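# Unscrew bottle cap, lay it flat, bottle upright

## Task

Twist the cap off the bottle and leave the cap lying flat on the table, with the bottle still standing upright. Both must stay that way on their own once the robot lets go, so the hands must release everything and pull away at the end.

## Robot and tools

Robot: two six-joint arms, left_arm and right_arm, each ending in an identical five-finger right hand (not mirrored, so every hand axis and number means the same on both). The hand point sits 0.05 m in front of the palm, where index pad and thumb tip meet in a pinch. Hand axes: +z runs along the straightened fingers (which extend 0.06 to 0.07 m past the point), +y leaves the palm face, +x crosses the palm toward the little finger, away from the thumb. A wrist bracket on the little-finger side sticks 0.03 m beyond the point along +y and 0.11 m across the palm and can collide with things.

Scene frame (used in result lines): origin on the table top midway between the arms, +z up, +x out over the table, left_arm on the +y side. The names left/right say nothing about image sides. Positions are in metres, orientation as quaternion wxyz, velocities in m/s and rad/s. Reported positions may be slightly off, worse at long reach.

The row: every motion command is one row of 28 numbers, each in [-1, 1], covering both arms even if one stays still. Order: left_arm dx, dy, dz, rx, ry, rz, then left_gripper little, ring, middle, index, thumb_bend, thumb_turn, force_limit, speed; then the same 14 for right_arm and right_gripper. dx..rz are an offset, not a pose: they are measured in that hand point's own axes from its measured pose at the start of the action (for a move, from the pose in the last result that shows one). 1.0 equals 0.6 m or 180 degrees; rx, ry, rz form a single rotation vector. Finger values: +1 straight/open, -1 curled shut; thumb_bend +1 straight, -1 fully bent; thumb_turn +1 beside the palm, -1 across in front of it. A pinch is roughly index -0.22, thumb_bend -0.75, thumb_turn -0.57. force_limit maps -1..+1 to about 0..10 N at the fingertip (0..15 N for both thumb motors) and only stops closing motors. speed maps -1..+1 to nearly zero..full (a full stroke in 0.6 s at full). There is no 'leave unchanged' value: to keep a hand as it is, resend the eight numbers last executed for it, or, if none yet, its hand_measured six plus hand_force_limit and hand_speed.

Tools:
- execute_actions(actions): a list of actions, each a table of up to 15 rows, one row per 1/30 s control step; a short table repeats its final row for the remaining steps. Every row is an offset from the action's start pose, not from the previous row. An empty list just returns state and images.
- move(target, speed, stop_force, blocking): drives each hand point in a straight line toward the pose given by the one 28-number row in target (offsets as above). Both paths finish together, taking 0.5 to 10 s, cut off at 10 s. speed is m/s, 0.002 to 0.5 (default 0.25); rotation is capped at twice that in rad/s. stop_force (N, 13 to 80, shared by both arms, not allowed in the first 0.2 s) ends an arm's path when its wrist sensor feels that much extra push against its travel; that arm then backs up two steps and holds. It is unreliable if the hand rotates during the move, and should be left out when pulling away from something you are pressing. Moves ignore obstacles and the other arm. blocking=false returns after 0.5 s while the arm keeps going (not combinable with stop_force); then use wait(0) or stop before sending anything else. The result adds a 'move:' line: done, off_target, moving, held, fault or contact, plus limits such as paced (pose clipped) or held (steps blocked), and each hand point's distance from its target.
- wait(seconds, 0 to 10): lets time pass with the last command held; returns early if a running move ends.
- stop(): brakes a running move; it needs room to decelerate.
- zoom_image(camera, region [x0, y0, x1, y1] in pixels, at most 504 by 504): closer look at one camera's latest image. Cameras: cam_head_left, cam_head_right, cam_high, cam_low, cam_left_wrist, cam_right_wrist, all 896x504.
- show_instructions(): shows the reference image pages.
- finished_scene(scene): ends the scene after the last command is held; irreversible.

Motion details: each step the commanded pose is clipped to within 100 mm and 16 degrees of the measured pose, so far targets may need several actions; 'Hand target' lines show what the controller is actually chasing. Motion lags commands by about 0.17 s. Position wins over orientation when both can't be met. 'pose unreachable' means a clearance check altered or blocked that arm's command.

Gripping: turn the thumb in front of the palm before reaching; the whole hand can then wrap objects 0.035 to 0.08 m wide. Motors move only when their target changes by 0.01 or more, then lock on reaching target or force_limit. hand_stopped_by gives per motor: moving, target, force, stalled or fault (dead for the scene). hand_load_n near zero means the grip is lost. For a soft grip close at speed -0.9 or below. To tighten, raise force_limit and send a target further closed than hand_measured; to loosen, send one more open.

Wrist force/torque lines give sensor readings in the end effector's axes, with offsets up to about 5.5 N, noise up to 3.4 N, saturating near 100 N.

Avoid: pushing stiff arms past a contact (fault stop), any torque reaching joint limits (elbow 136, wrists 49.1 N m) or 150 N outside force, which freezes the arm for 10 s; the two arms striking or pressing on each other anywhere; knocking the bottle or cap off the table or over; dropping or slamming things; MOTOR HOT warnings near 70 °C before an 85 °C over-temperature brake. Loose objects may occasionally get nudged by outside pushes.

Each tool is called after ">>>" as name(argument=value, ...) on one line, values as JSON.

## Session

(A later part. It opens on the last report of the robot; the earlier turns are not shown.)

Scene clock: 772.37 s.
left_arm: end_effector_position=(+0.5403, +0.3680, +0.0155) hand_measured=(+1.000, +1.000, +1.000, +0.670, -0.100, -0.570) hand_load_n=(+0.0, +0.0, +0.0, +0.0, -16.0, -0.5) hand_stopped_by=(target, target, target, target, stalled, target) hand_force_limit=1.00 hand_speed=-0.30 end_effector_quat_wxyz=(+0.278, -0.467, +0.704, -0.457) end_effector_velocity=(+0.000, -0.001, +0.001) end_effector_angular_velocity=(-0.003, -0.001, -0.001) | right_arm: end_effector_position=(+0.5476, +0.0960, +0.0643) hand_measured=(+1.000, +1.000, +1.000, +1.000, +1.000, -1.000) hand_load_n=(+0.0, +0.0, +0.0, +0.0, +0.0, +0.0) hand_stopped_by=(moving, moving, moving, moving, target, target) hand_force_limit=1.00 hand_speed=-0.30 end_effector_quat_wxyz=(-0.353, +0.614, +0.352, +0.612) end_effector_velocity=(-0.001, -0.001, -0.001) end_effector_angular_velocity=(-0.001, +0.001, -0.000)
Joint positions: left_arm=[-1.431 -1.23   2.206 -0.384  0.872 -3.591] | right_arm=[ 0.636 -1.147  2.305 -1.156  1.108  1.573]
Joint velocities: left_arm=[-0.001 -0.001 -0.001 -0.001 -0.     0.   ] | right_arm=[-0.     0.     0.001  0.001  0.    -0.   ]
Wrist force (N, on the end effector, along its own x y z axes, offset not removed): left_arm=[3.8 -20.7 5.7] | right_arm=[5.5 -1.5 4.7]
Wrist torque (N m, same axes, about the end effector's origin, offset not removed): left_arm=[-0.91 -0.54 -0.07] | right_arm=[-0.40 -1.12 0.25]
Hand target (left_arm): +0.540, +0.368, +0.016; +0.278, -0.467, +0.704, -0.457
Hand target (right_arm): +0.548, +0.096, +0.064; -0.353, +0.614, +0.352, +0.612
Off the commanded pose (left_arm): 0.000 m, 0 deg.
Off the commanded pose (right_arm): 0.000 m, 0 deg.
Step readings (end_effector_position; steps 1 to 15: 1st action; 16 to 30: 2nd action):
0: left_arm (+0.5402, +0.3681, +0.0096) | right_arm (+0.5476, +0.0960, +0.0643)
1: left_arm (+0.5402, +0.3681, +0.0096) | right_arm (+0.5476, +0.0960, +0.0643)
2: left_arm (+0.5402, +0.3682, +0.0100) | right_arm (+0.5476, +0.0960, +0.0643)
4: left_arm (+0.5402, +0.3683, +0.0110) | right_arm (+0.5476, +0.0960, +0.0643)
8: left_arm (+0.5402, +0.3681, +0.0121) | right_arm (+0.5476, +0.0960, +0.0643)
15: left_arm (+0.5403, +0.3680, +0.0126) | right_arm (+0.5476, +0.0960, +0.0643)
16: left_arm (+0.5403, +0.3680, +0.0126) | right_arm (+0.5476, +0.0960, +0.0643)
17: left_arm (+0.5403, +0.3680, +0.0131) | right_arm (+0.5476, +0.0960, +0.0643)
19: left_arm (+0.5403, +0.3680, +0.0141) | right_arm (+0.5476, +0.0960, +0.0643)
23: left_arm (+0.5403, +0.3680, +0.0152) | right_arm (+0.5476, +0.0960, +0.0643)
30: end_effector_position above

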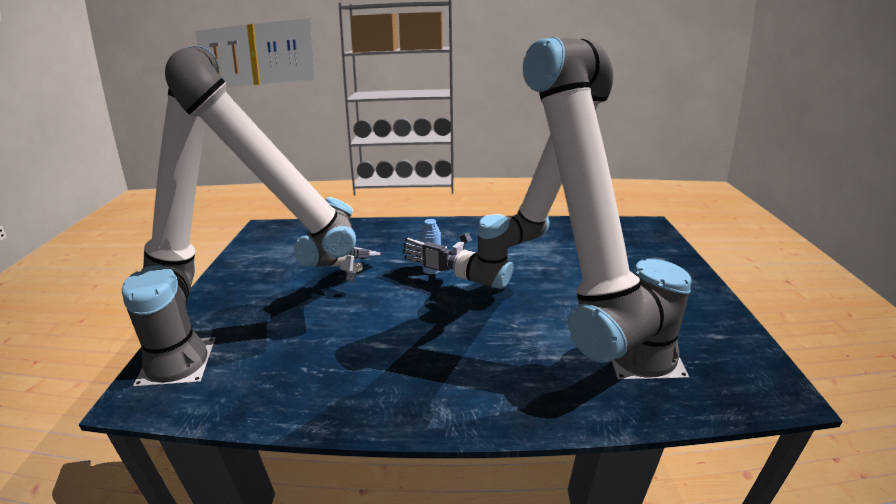

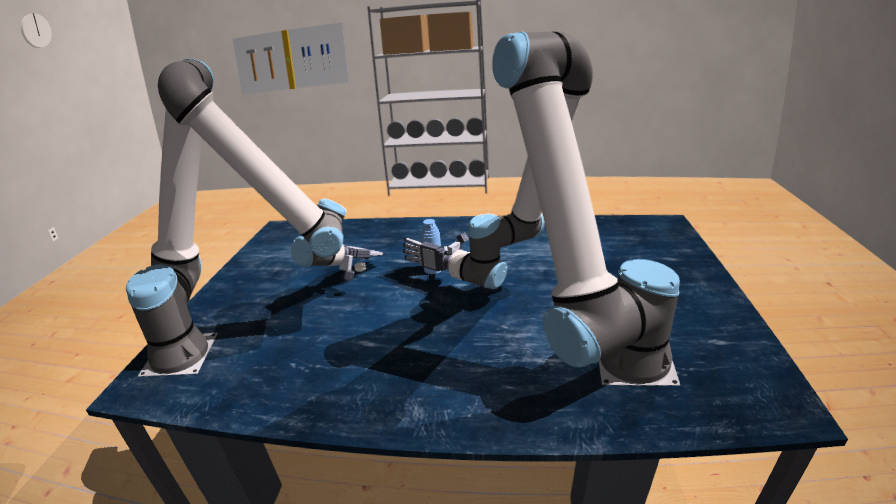

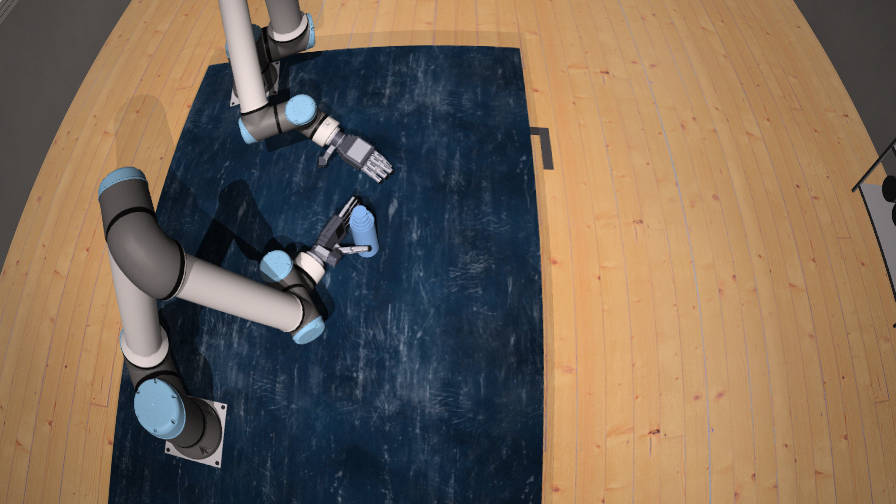

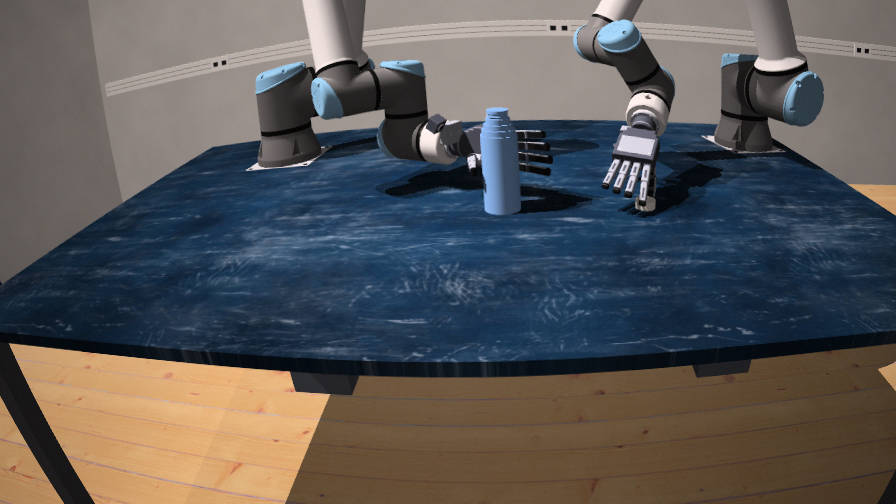

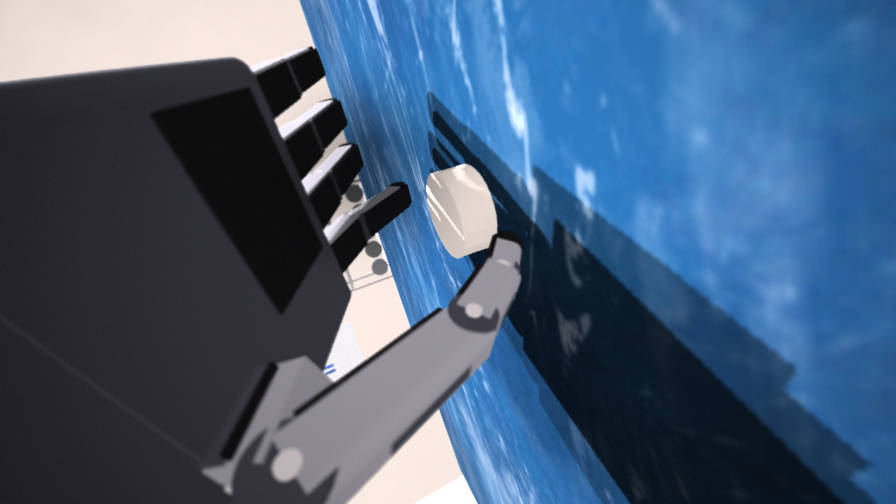

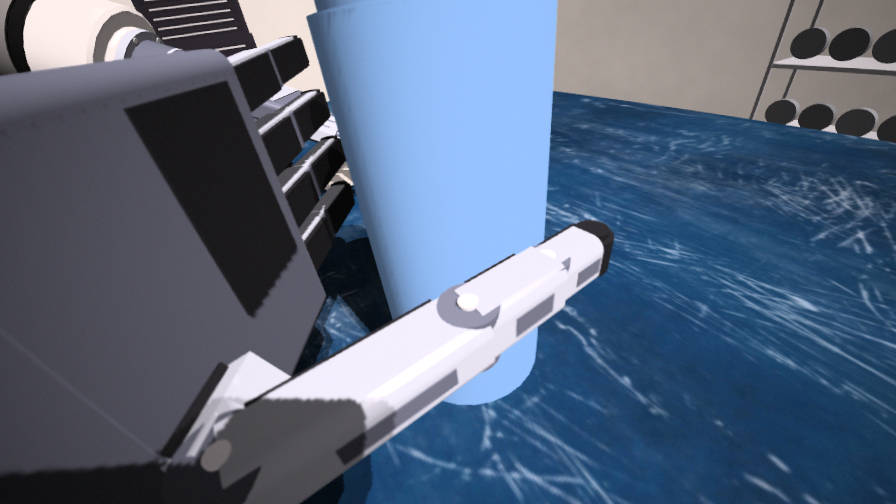

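>>> move(target=[0.0029,-0.0753,-0.0356,0,0,0,1,1,1,0.67,0.05,-0.57,1,-0.3, 0,-0.0167,-0.083,0,0,0,1,1,1,1,1,-1,1,-0.3], speed=0.05)

Scene clock: 785.97 s.
left_arm: end_effector_position=(+0.5404, +0.3680, +0.0654) hand_measured=(+1.000, +1.000, +1.000, +0.670, -0.100, -0.570) hand_load_n=(+0.0, +0.0, +0.0, +0.0, +0.0, +0.0) hand_stopped_by=(target, target, target, target, stalled, target) hand_force_limit=1.00 hand_speed=-0.30 end_effector_quat_wxyz=(+0.278, -0.467, +0.704, -0.457) end_effector_velocity=(-0.000, -0.001, +0.002) end_effector_angular_velocity=(-0.001, +0.000, -0.000) | right_arm: end_effector_position=(+0.5141, +0.0582, +0.0645) hand_measured=(+1.000, +1.000, +1.000, +1.000, +1.000, -1.000) hand_load_n=(+0.0, +0.0, +0.0, +0.0, +0.0, +0.0) hand_stopped_by=(target, target, target, target, target, target) hand_force_limit=1.00 hand_speed=-0.30 end_effector_quat_wxyz=(-0.353, +0.614, +0.352, +0.612) end_effector_velocity=(-0.001, -0.001, +0.000) end_effector_angular_velocity=(+0.000, -0.001, +0.000)
Joint positions: left_arm=[-1.431 -1.31   2.184 -0.281  0.872 -3.59 ] | right_arm=[ 0.606 -1.195  2.404 -1.207  1.078  1.572]
Joint velocities: left_arm=[-0.    -0.002 -0.002  0.003 -0.    -0.001] | right_arm=[-0.002 -0.002  0.003 -0.002 -0.002 -0.   ]
Wrist force (N, on the end effector, along its own x y z axes, offset not removed): left_arm=[2.1 0.1 3.7] | right_arm=[2.1 0.5 0.5]
Wrist torque (N m, same axes, about the end effector's origin, offset not removed): left_arm=[0.09 -0.64 0.13] | right_arm=[0.00 -0.17 0.02]
Hand target (left_arm): +0.540, +0.368, +0.066; +0.278, -0.467, +0.704, -0.457
Hand target (right_arm): +0.514, +0.058, +0.064; -0.353, +0.614, +0.352, +0.612
Off the commanded pose (left_arm): 0.000 m, 0 deg.
Off the commanded pose (right_arm): 0.000 m, 0 deg.
move: done

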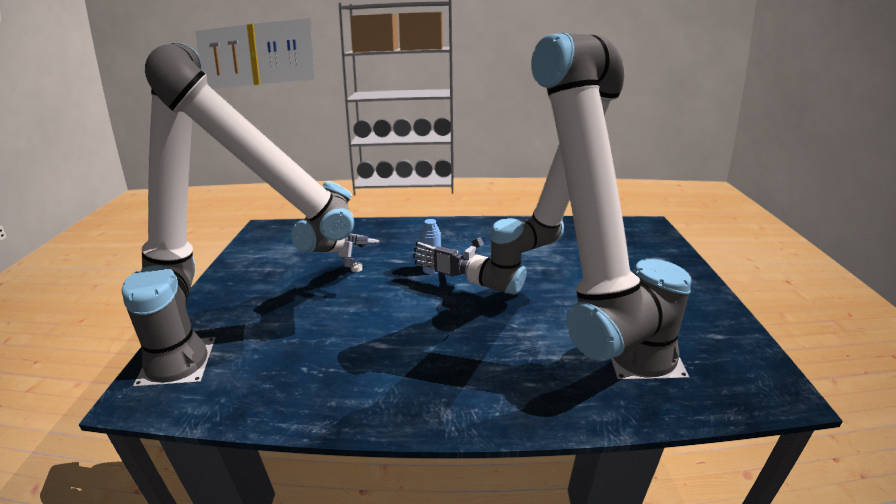

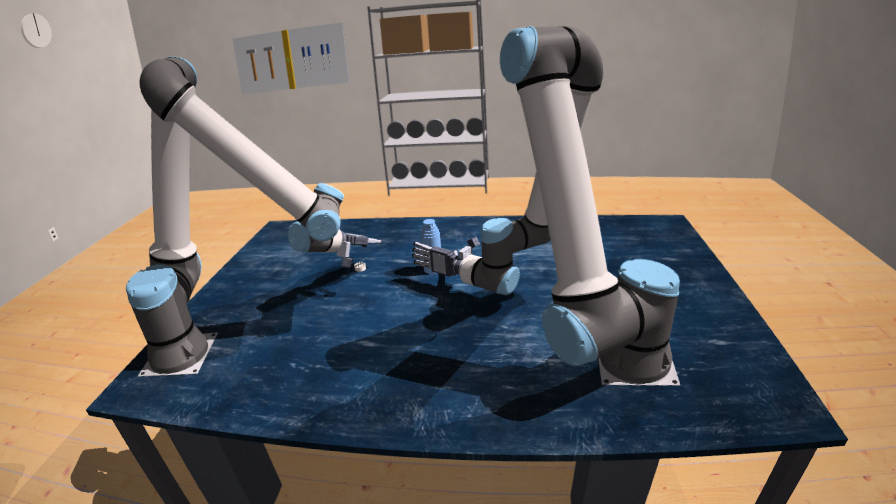

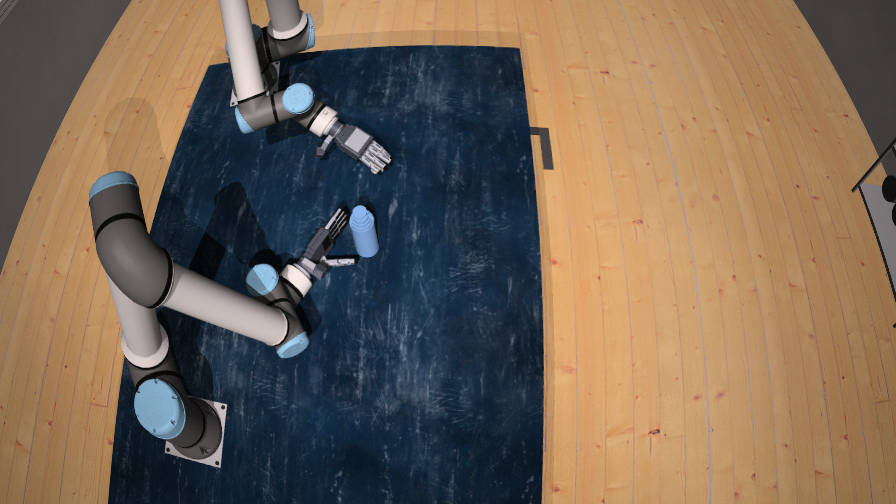

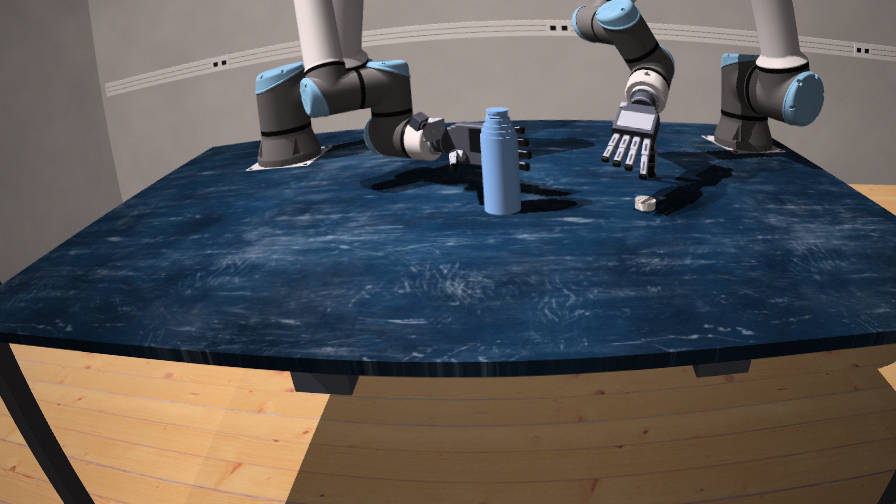

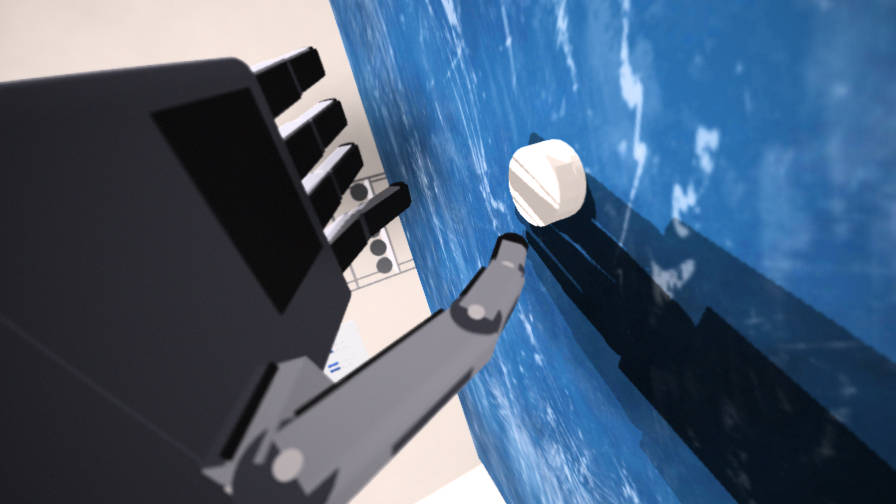

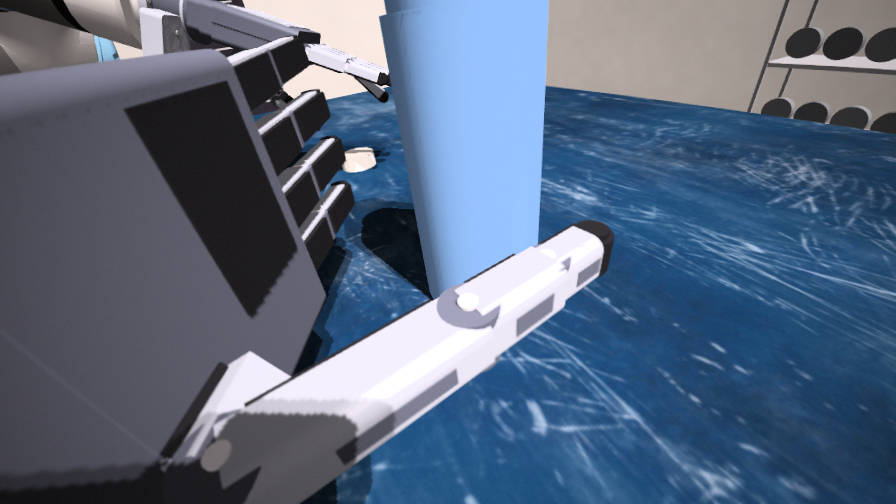

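>>> execute_actions(actions=[])

Scene clock: 793.93 s.
left_arm: end_effector_position=(+0.5404, +0.3679, +0.0656) hand_measured=(+1.000, +1.000, +1.000, +0.670, -0.100, -0.570) hand_load_n=(+0.0, +0.0, +0.0, +0.0, +0.0, +0.0) hand_stopped_by=(target, target, target, target, stalled, target) hand_force_limit=1.00 hand_speed=-0.30 end_effector_quat_wxyz=(+0.278, -0.467, +0.704, -0.457) end_effector_velocity=(+0.001, -0.001, +0.001) end_effector_angular_velocity=(-0.002, -0.001, +0.000) | right_arm: end_effector_position=(+0.5139, +0.0580, +0.0645) hand_measured=(+1.000, +1.000, +1.000, +1.000, +1.000, -1.000) hand_load_n=(+0.0, +0.0, +0.0, +0.0, +0.0, +0.0) hand_stopped_by=(target, target, target, target, target, target) hand_force_limit=1.00 hand_speed=-0.30 end_effector_quat_wxyz=(-0.353, +0.614, +0.352, +0.612) end_effector_velocity=(-0.000, -0.000, -0.000) end_effector_angular_velocity=(+0.000, +0.001, -0.000)
Joint positions: left_arm=[-1.431 -1.31   2.183 -0.281  0.872 -3.591] | right_arm=[ 0.605 -1.195  2.405 -1.207  1.078  1.572]
Joint velocities: left_arm=[ 0.    -0.    -0.001 -0.001 -0.     0.001] | right_arm=[ 0.     0.     0.    -0.     0.     0.001]
Wrist force (N, on the end effector, along its own x y z axes, offset not removed): left_arm=[-1.3 -0.9 -3.6] | right_arm=[3.4 -1.1 0.9]
Wrist torque (N m, same axes, about the end effector's origin, offset not removed): left_arm=[0.17 0.31 -0.15] | right_arm=[-0.08 -0.64 -0.11]
Hand target (left_arm): +0.540, +0.368, +0.066; +0.278, -0.467, +0.704, -0.457
Hand target (right_arm): +0.514, +0.058, +0.064; -0.353, +0.614, +0.352, +0.612
Off the commanded pose (left_arm): 0.000 m, 0 deg.
Off the commanded pose (right_arm): 0.000 m, 0 deg.

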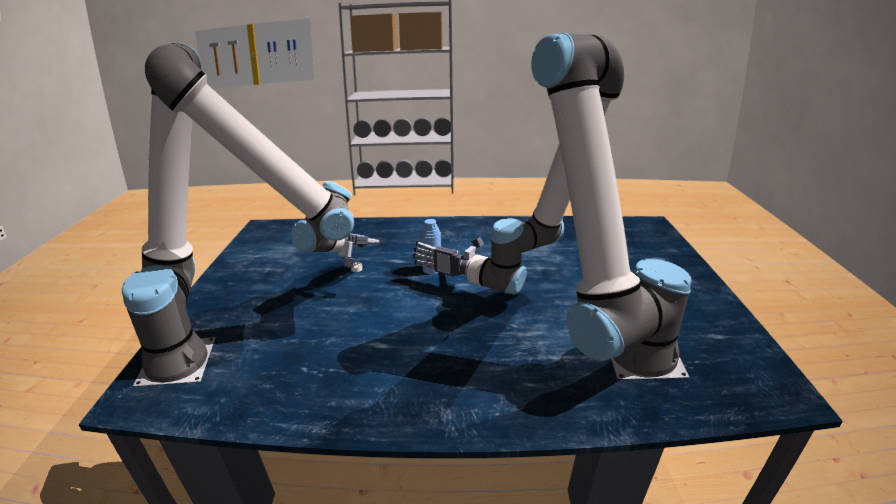

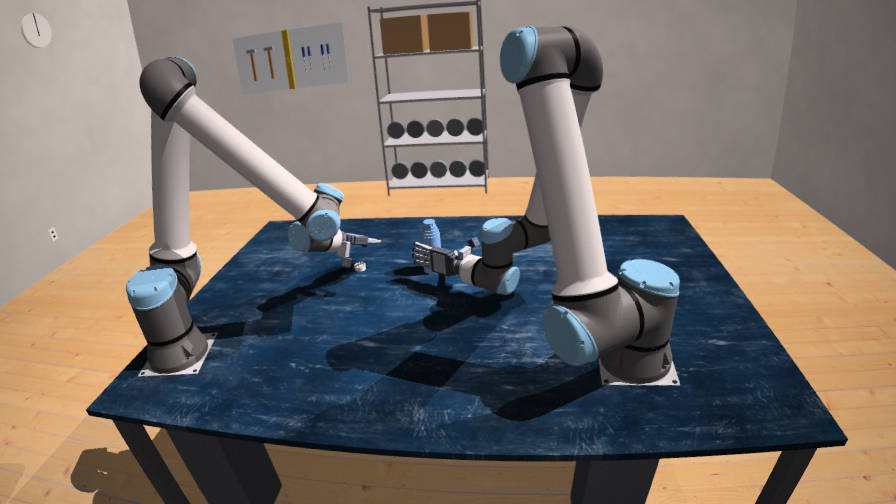

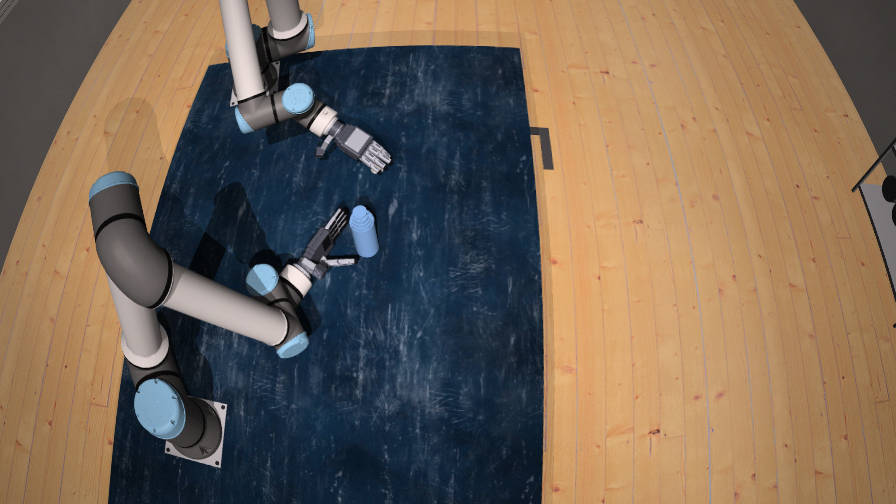

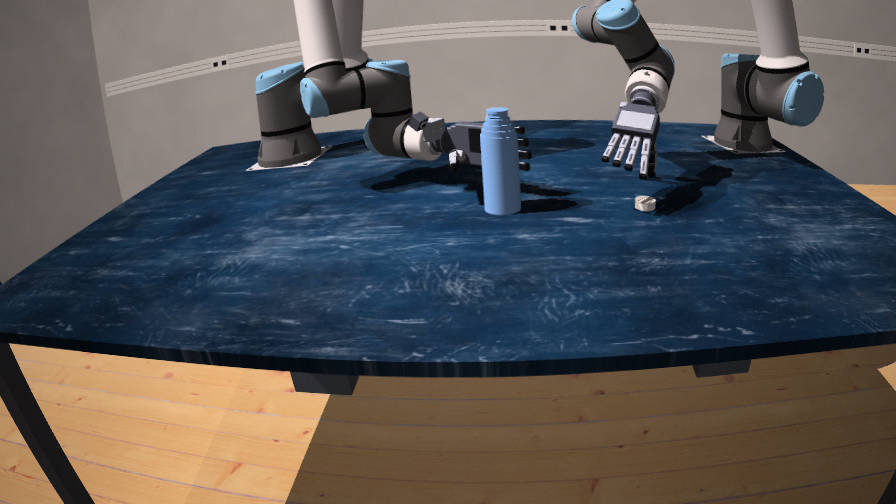

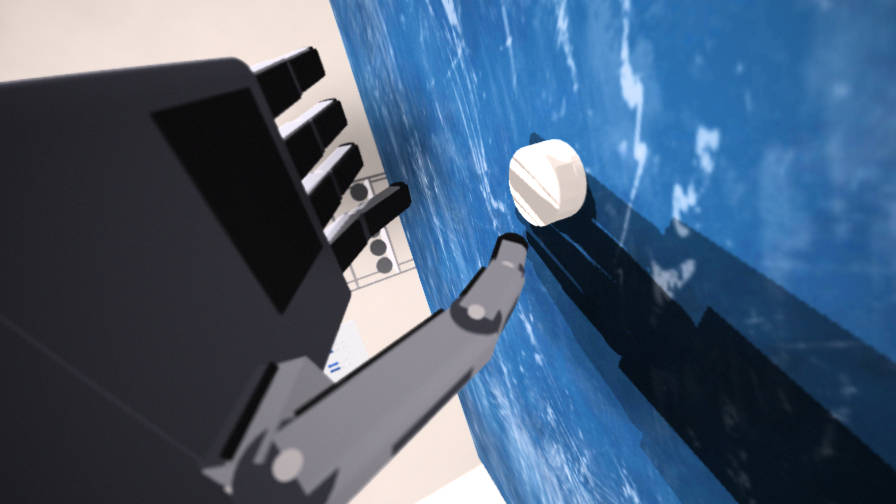

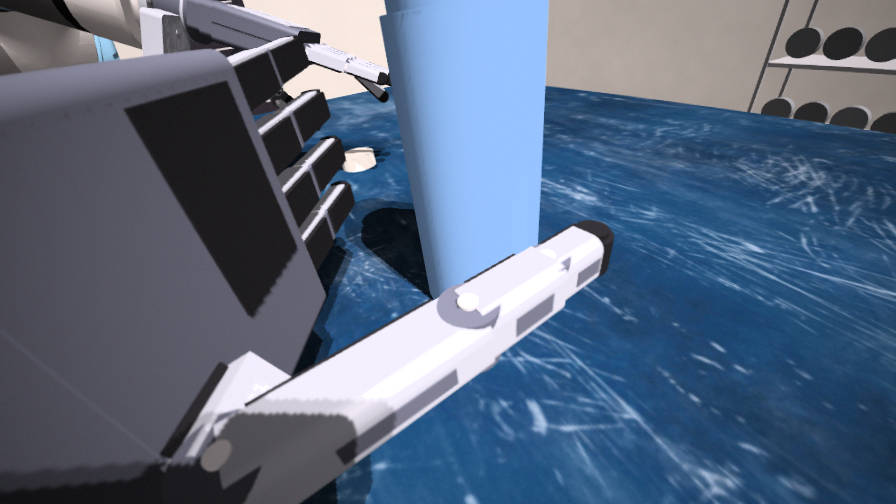

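>>> move(target=[0.0058,-0.1505,-0.0712,0,0,0,1,1,1,0.67,0.05,-0.57,1,-0.3,0,-0.04,-0.22,0,0,0,1,1,1,1,1,-1,1,-0.3], speed=0.2)

Scene clock: 798.90 s.
left_arm: end_effector_position=(+0.5405, +0.3679, +0.1655) hand_measured=(+1.000, +1.000, +1.000, +0.670, -0.100, -0.570) hand_load_n=(+0.0, +0.0, +0.0, +0.0, +0.0, +0.0) hand_stopped_by=(target, target, target, target, stalled, target) hand_force_limit=1.00 hand_speed=-0.30 end_effector_quat_wxyz=(+0.278, -0.467, +0.704, -0.457) end_effector_velocity=(+0.000, -0.002, +0.003) end_effector_angular_velocity=(-0.001, -0.001, -0.001) | right_arm: end_effector_position=(+0.4269, -0.0438, +0.0649) hand_measured=(+1.000, +1.000, +1.000, +1.000, +1.000, -1.000) hand_load_n=(+0.0, +0.0, +0.0, +0.0, +0.0, +0.0) hand_stopped_by=(target, target, target, target, target, target) hand_force_limit=1.00 hand_speed=-0.30 end_effector_quat_wxyz=(-0.353, +0.614, +0.352, +0.612) end_effector_velocity=(-0.001, -0.002, +0.000) end_effector_angular_velocity=(+0.000, +0.001, +0.002)
Joint positions: left_arm=[-1.431 -1.446  2.114 -0.076  0.873 -3.59 ] | right_arm=[ 0.463 -1.319  2.67  -1.348  0.935  1.572]
Joint velocities: left_arm=[-0.001 -0.001 -0.004  0.003 -0.001  0.001] | right_arm=[-0.006 -0.002  0.005 -0.002 -0.008  0.001]
Wrist force (N, on the end effector, along its own x y z axes, offset not removed): left_arm=[-4.4 -1.8 1.6] | right_arm=[4.1 -4.4 -1.5]
Wrist torque (N m, same axes, about the end effector's origin, offset not removed): left_arm=[-0.11 0.52 -0.33] | right_arm=[-0.38 -0.57 -0.14]
Hand target (left_arm): +0.541, +0.368, +0.166; +0.278, -0.467, +0.704, -0.457
Hand target (right_arm): +0.427, -0.044, +0.065; -0.353, +0.614, +0.352, +0.612
Off the commanded pose (left_arm): 0.000 m, 0 deg.
Off the commanded pose (right_arm): 0.000 m, 0 deg.
move: done

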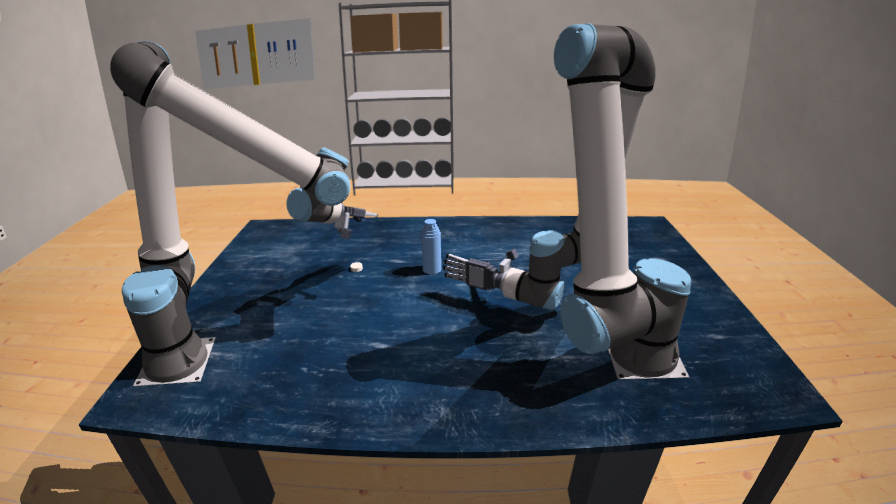

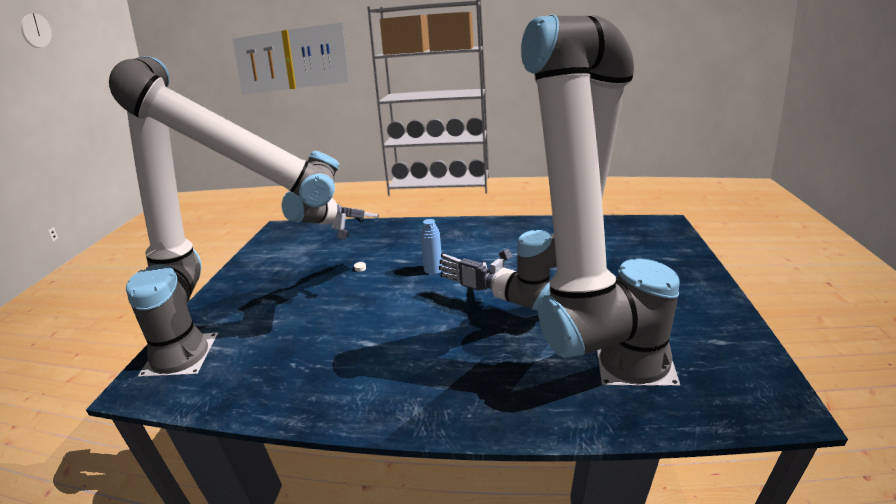

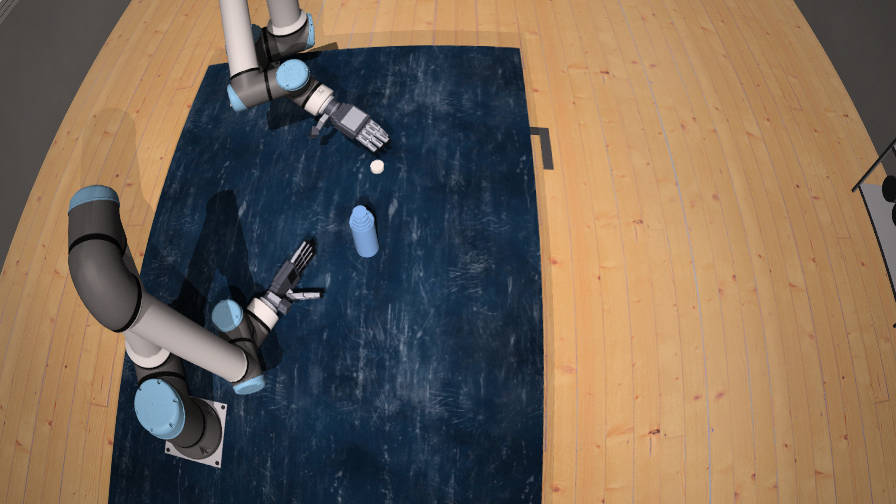

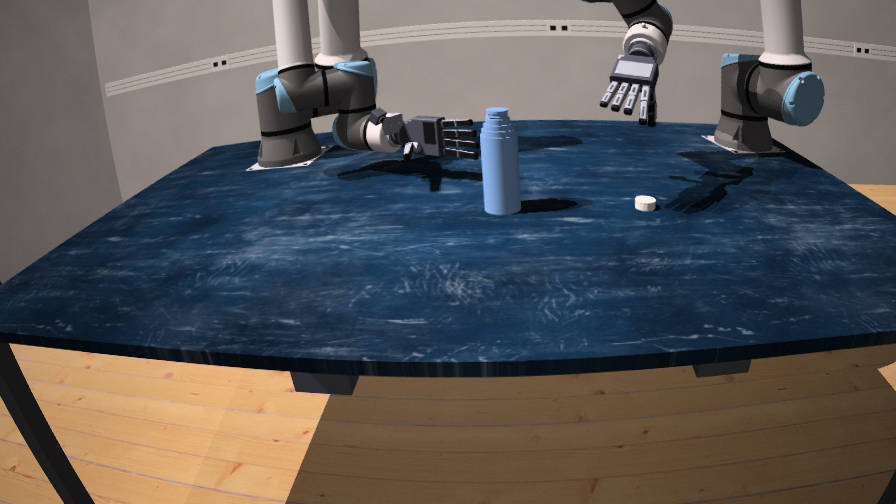

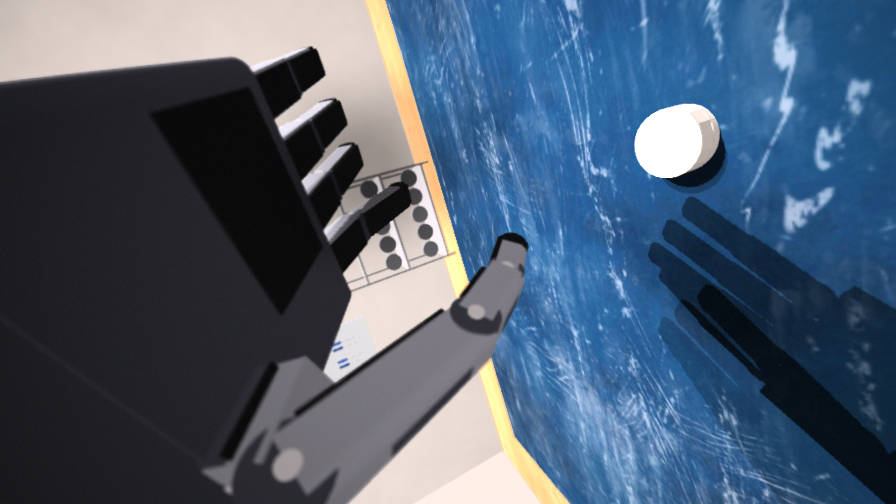

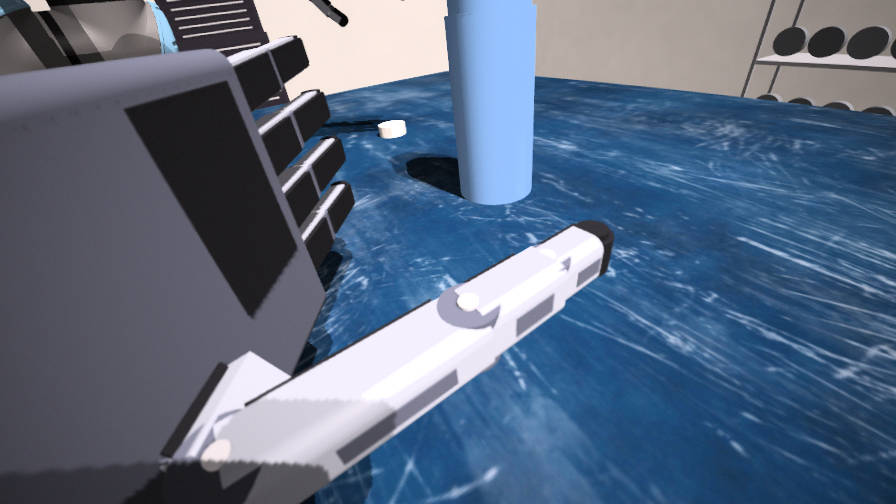

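>>> move(target=[0.003,-0.075,-0.12,0,0,0,1,1,1,0.67,0.05,-0.57,1,-0.3,0.08,-0.03,-0.12,0,0,0,1,1,1,1,1,-1,1,-0.3], speed=0.2)

>>> zoom_image(camera="cam_low", region=[420,60,760,260])

Scene clock: 805.87 s.
left_arm: end_effector_position=(+0.4991, +0.3872, +0.2370) hand_measured=(+1.000, +1.000, +1.000, +0.670, -0.100, -0.570) hand_load_n=(+0.0, +0.0, +0.0, +0.0, +0.0, +0.0) hand_stopped_by=(target, target, target, target, stalled, target) hand_force_limit=1.00 hand_speed=-0.30 end_effector_quat_wxyz=(+0.278, -0.467, +0.704, -0.457) end_effector_velocity=(-0.001, -0.001, +0.002) end_effector_angular_velocity=(+0.000, +0.000, -0.001) | right_arm: end_effector_position=(+0.3755, -0.0968, +0.1129) hand_measured=(+1.000, +1.000, +1.000, +1.000, +1.000, -1.000) hand_load_n=(+0.0, +0.0, +0.0, +0.0, +0.0, +0.0) hand_stopped_by=(target, target, target, target, target, target) hand_force_limit=1.00 hand_speed=-0.30 end_effector_quat_wxyz=(-0.353, +0.614, +0.352, +0.612) end_effector_velocity=(-0.000, -0.001, +0.002) end_effector_angular_velocity=(-0.002, +0.001, +0.003)
Joint positions: left_arm=[-1.508 -1.584  2.115  0.1    0.809 -3.65 ] | right_arm=[ 0.32  -1.623  2.802 -1.177  0.793  1.572]
Joint velocities: left_arm=[-0.002 -0.002 -0.002  0.005 -0.001 -0.001] | right_arm=[-0.008 -0.012  0.     0.015 -0.011 -0.002]
Wrist force (N, on the end effector, along its own x y z axes, offset not removed): left_arm=[-1.1 -0.8 -0.2] | right_arm=[0.9 0.3 4.3]
Wrist torque (N m, same axes, about the end effector's origin, offset not removed): left_arm=[0.14 0.26 -0.12] | right_arm=[-0.30 -0.47 -0.05]
Hand target (left_arm): +0.499, +0.387, +0.237; +0.278, -0.467, +0.704, -0.457
Hand target (right_arm): +0.375, -0.097, +0.113; -0.353, +0.614, +0.352, +0.612
Off the commanded pose (left_arm): 0.000 m, 0 deg.
Off the commanded pose (right_arm): 0.000 m, 0 deg.
move: done

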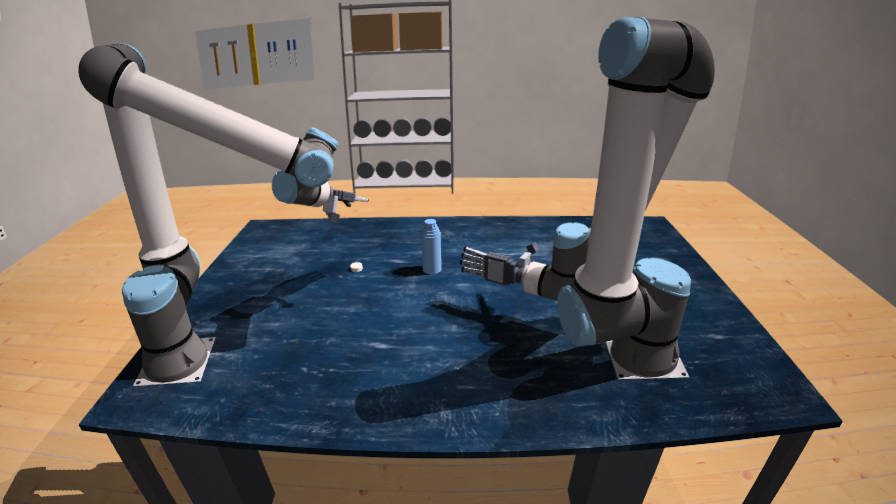

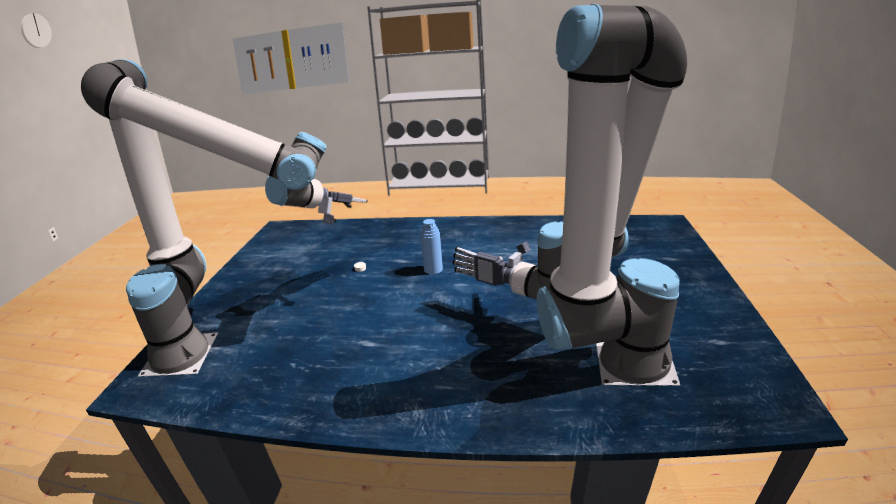

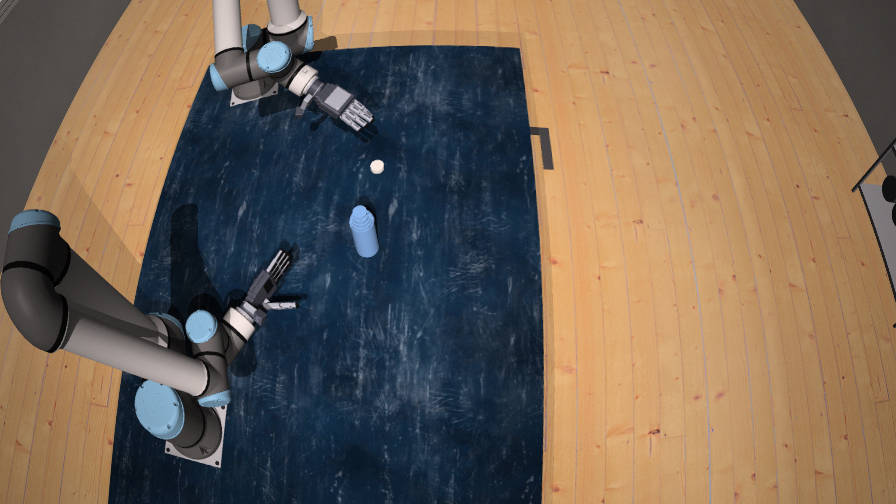

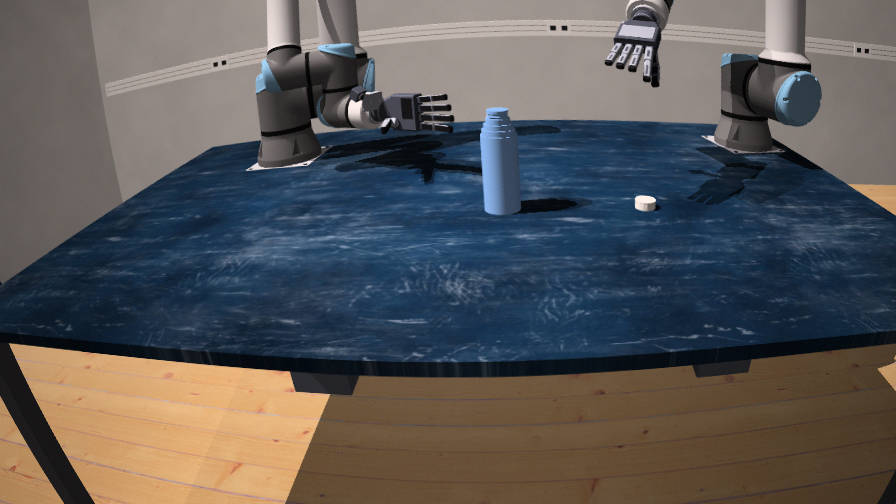

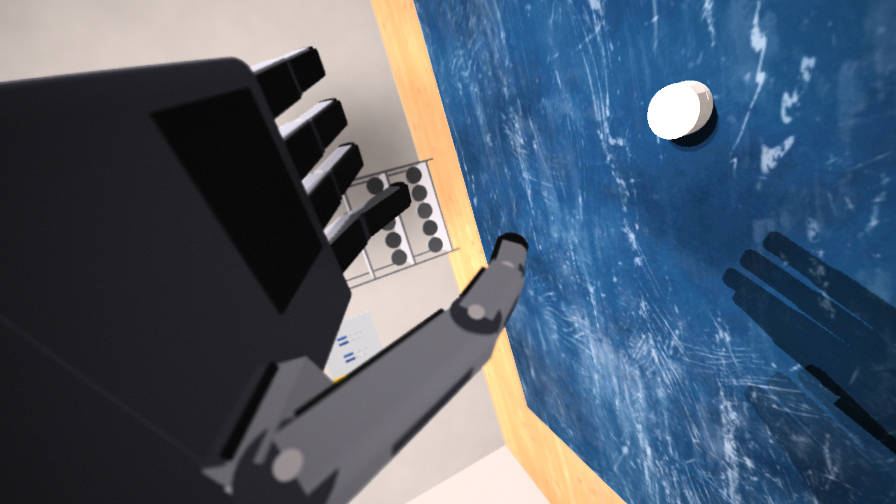

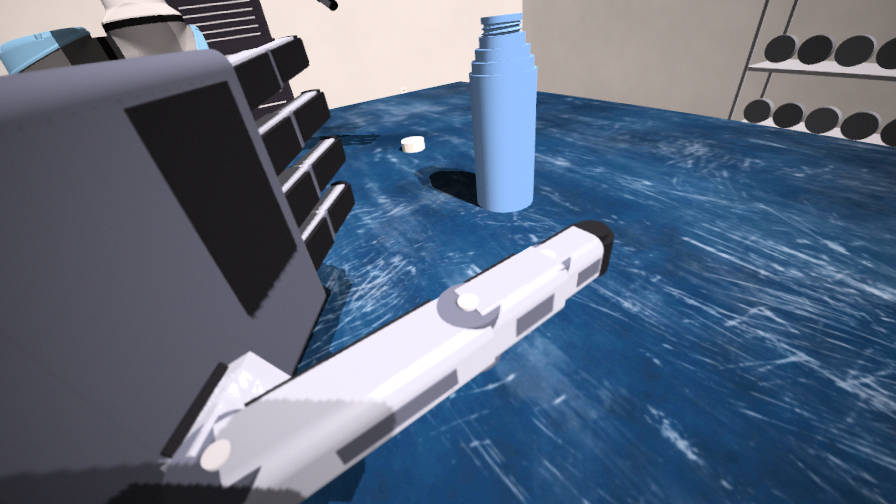

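Region (420, 60, 760, 260) of cam_low's 896x504 image, scaled by 1.482, with more detail than that image has; it fills the top 296 rows of this view, and the rest is white.

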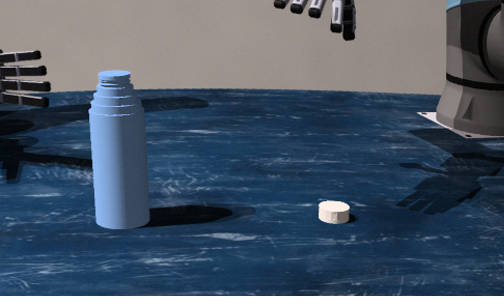

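>>> finished_scene(scene=2)

The scene is finished: the task was done.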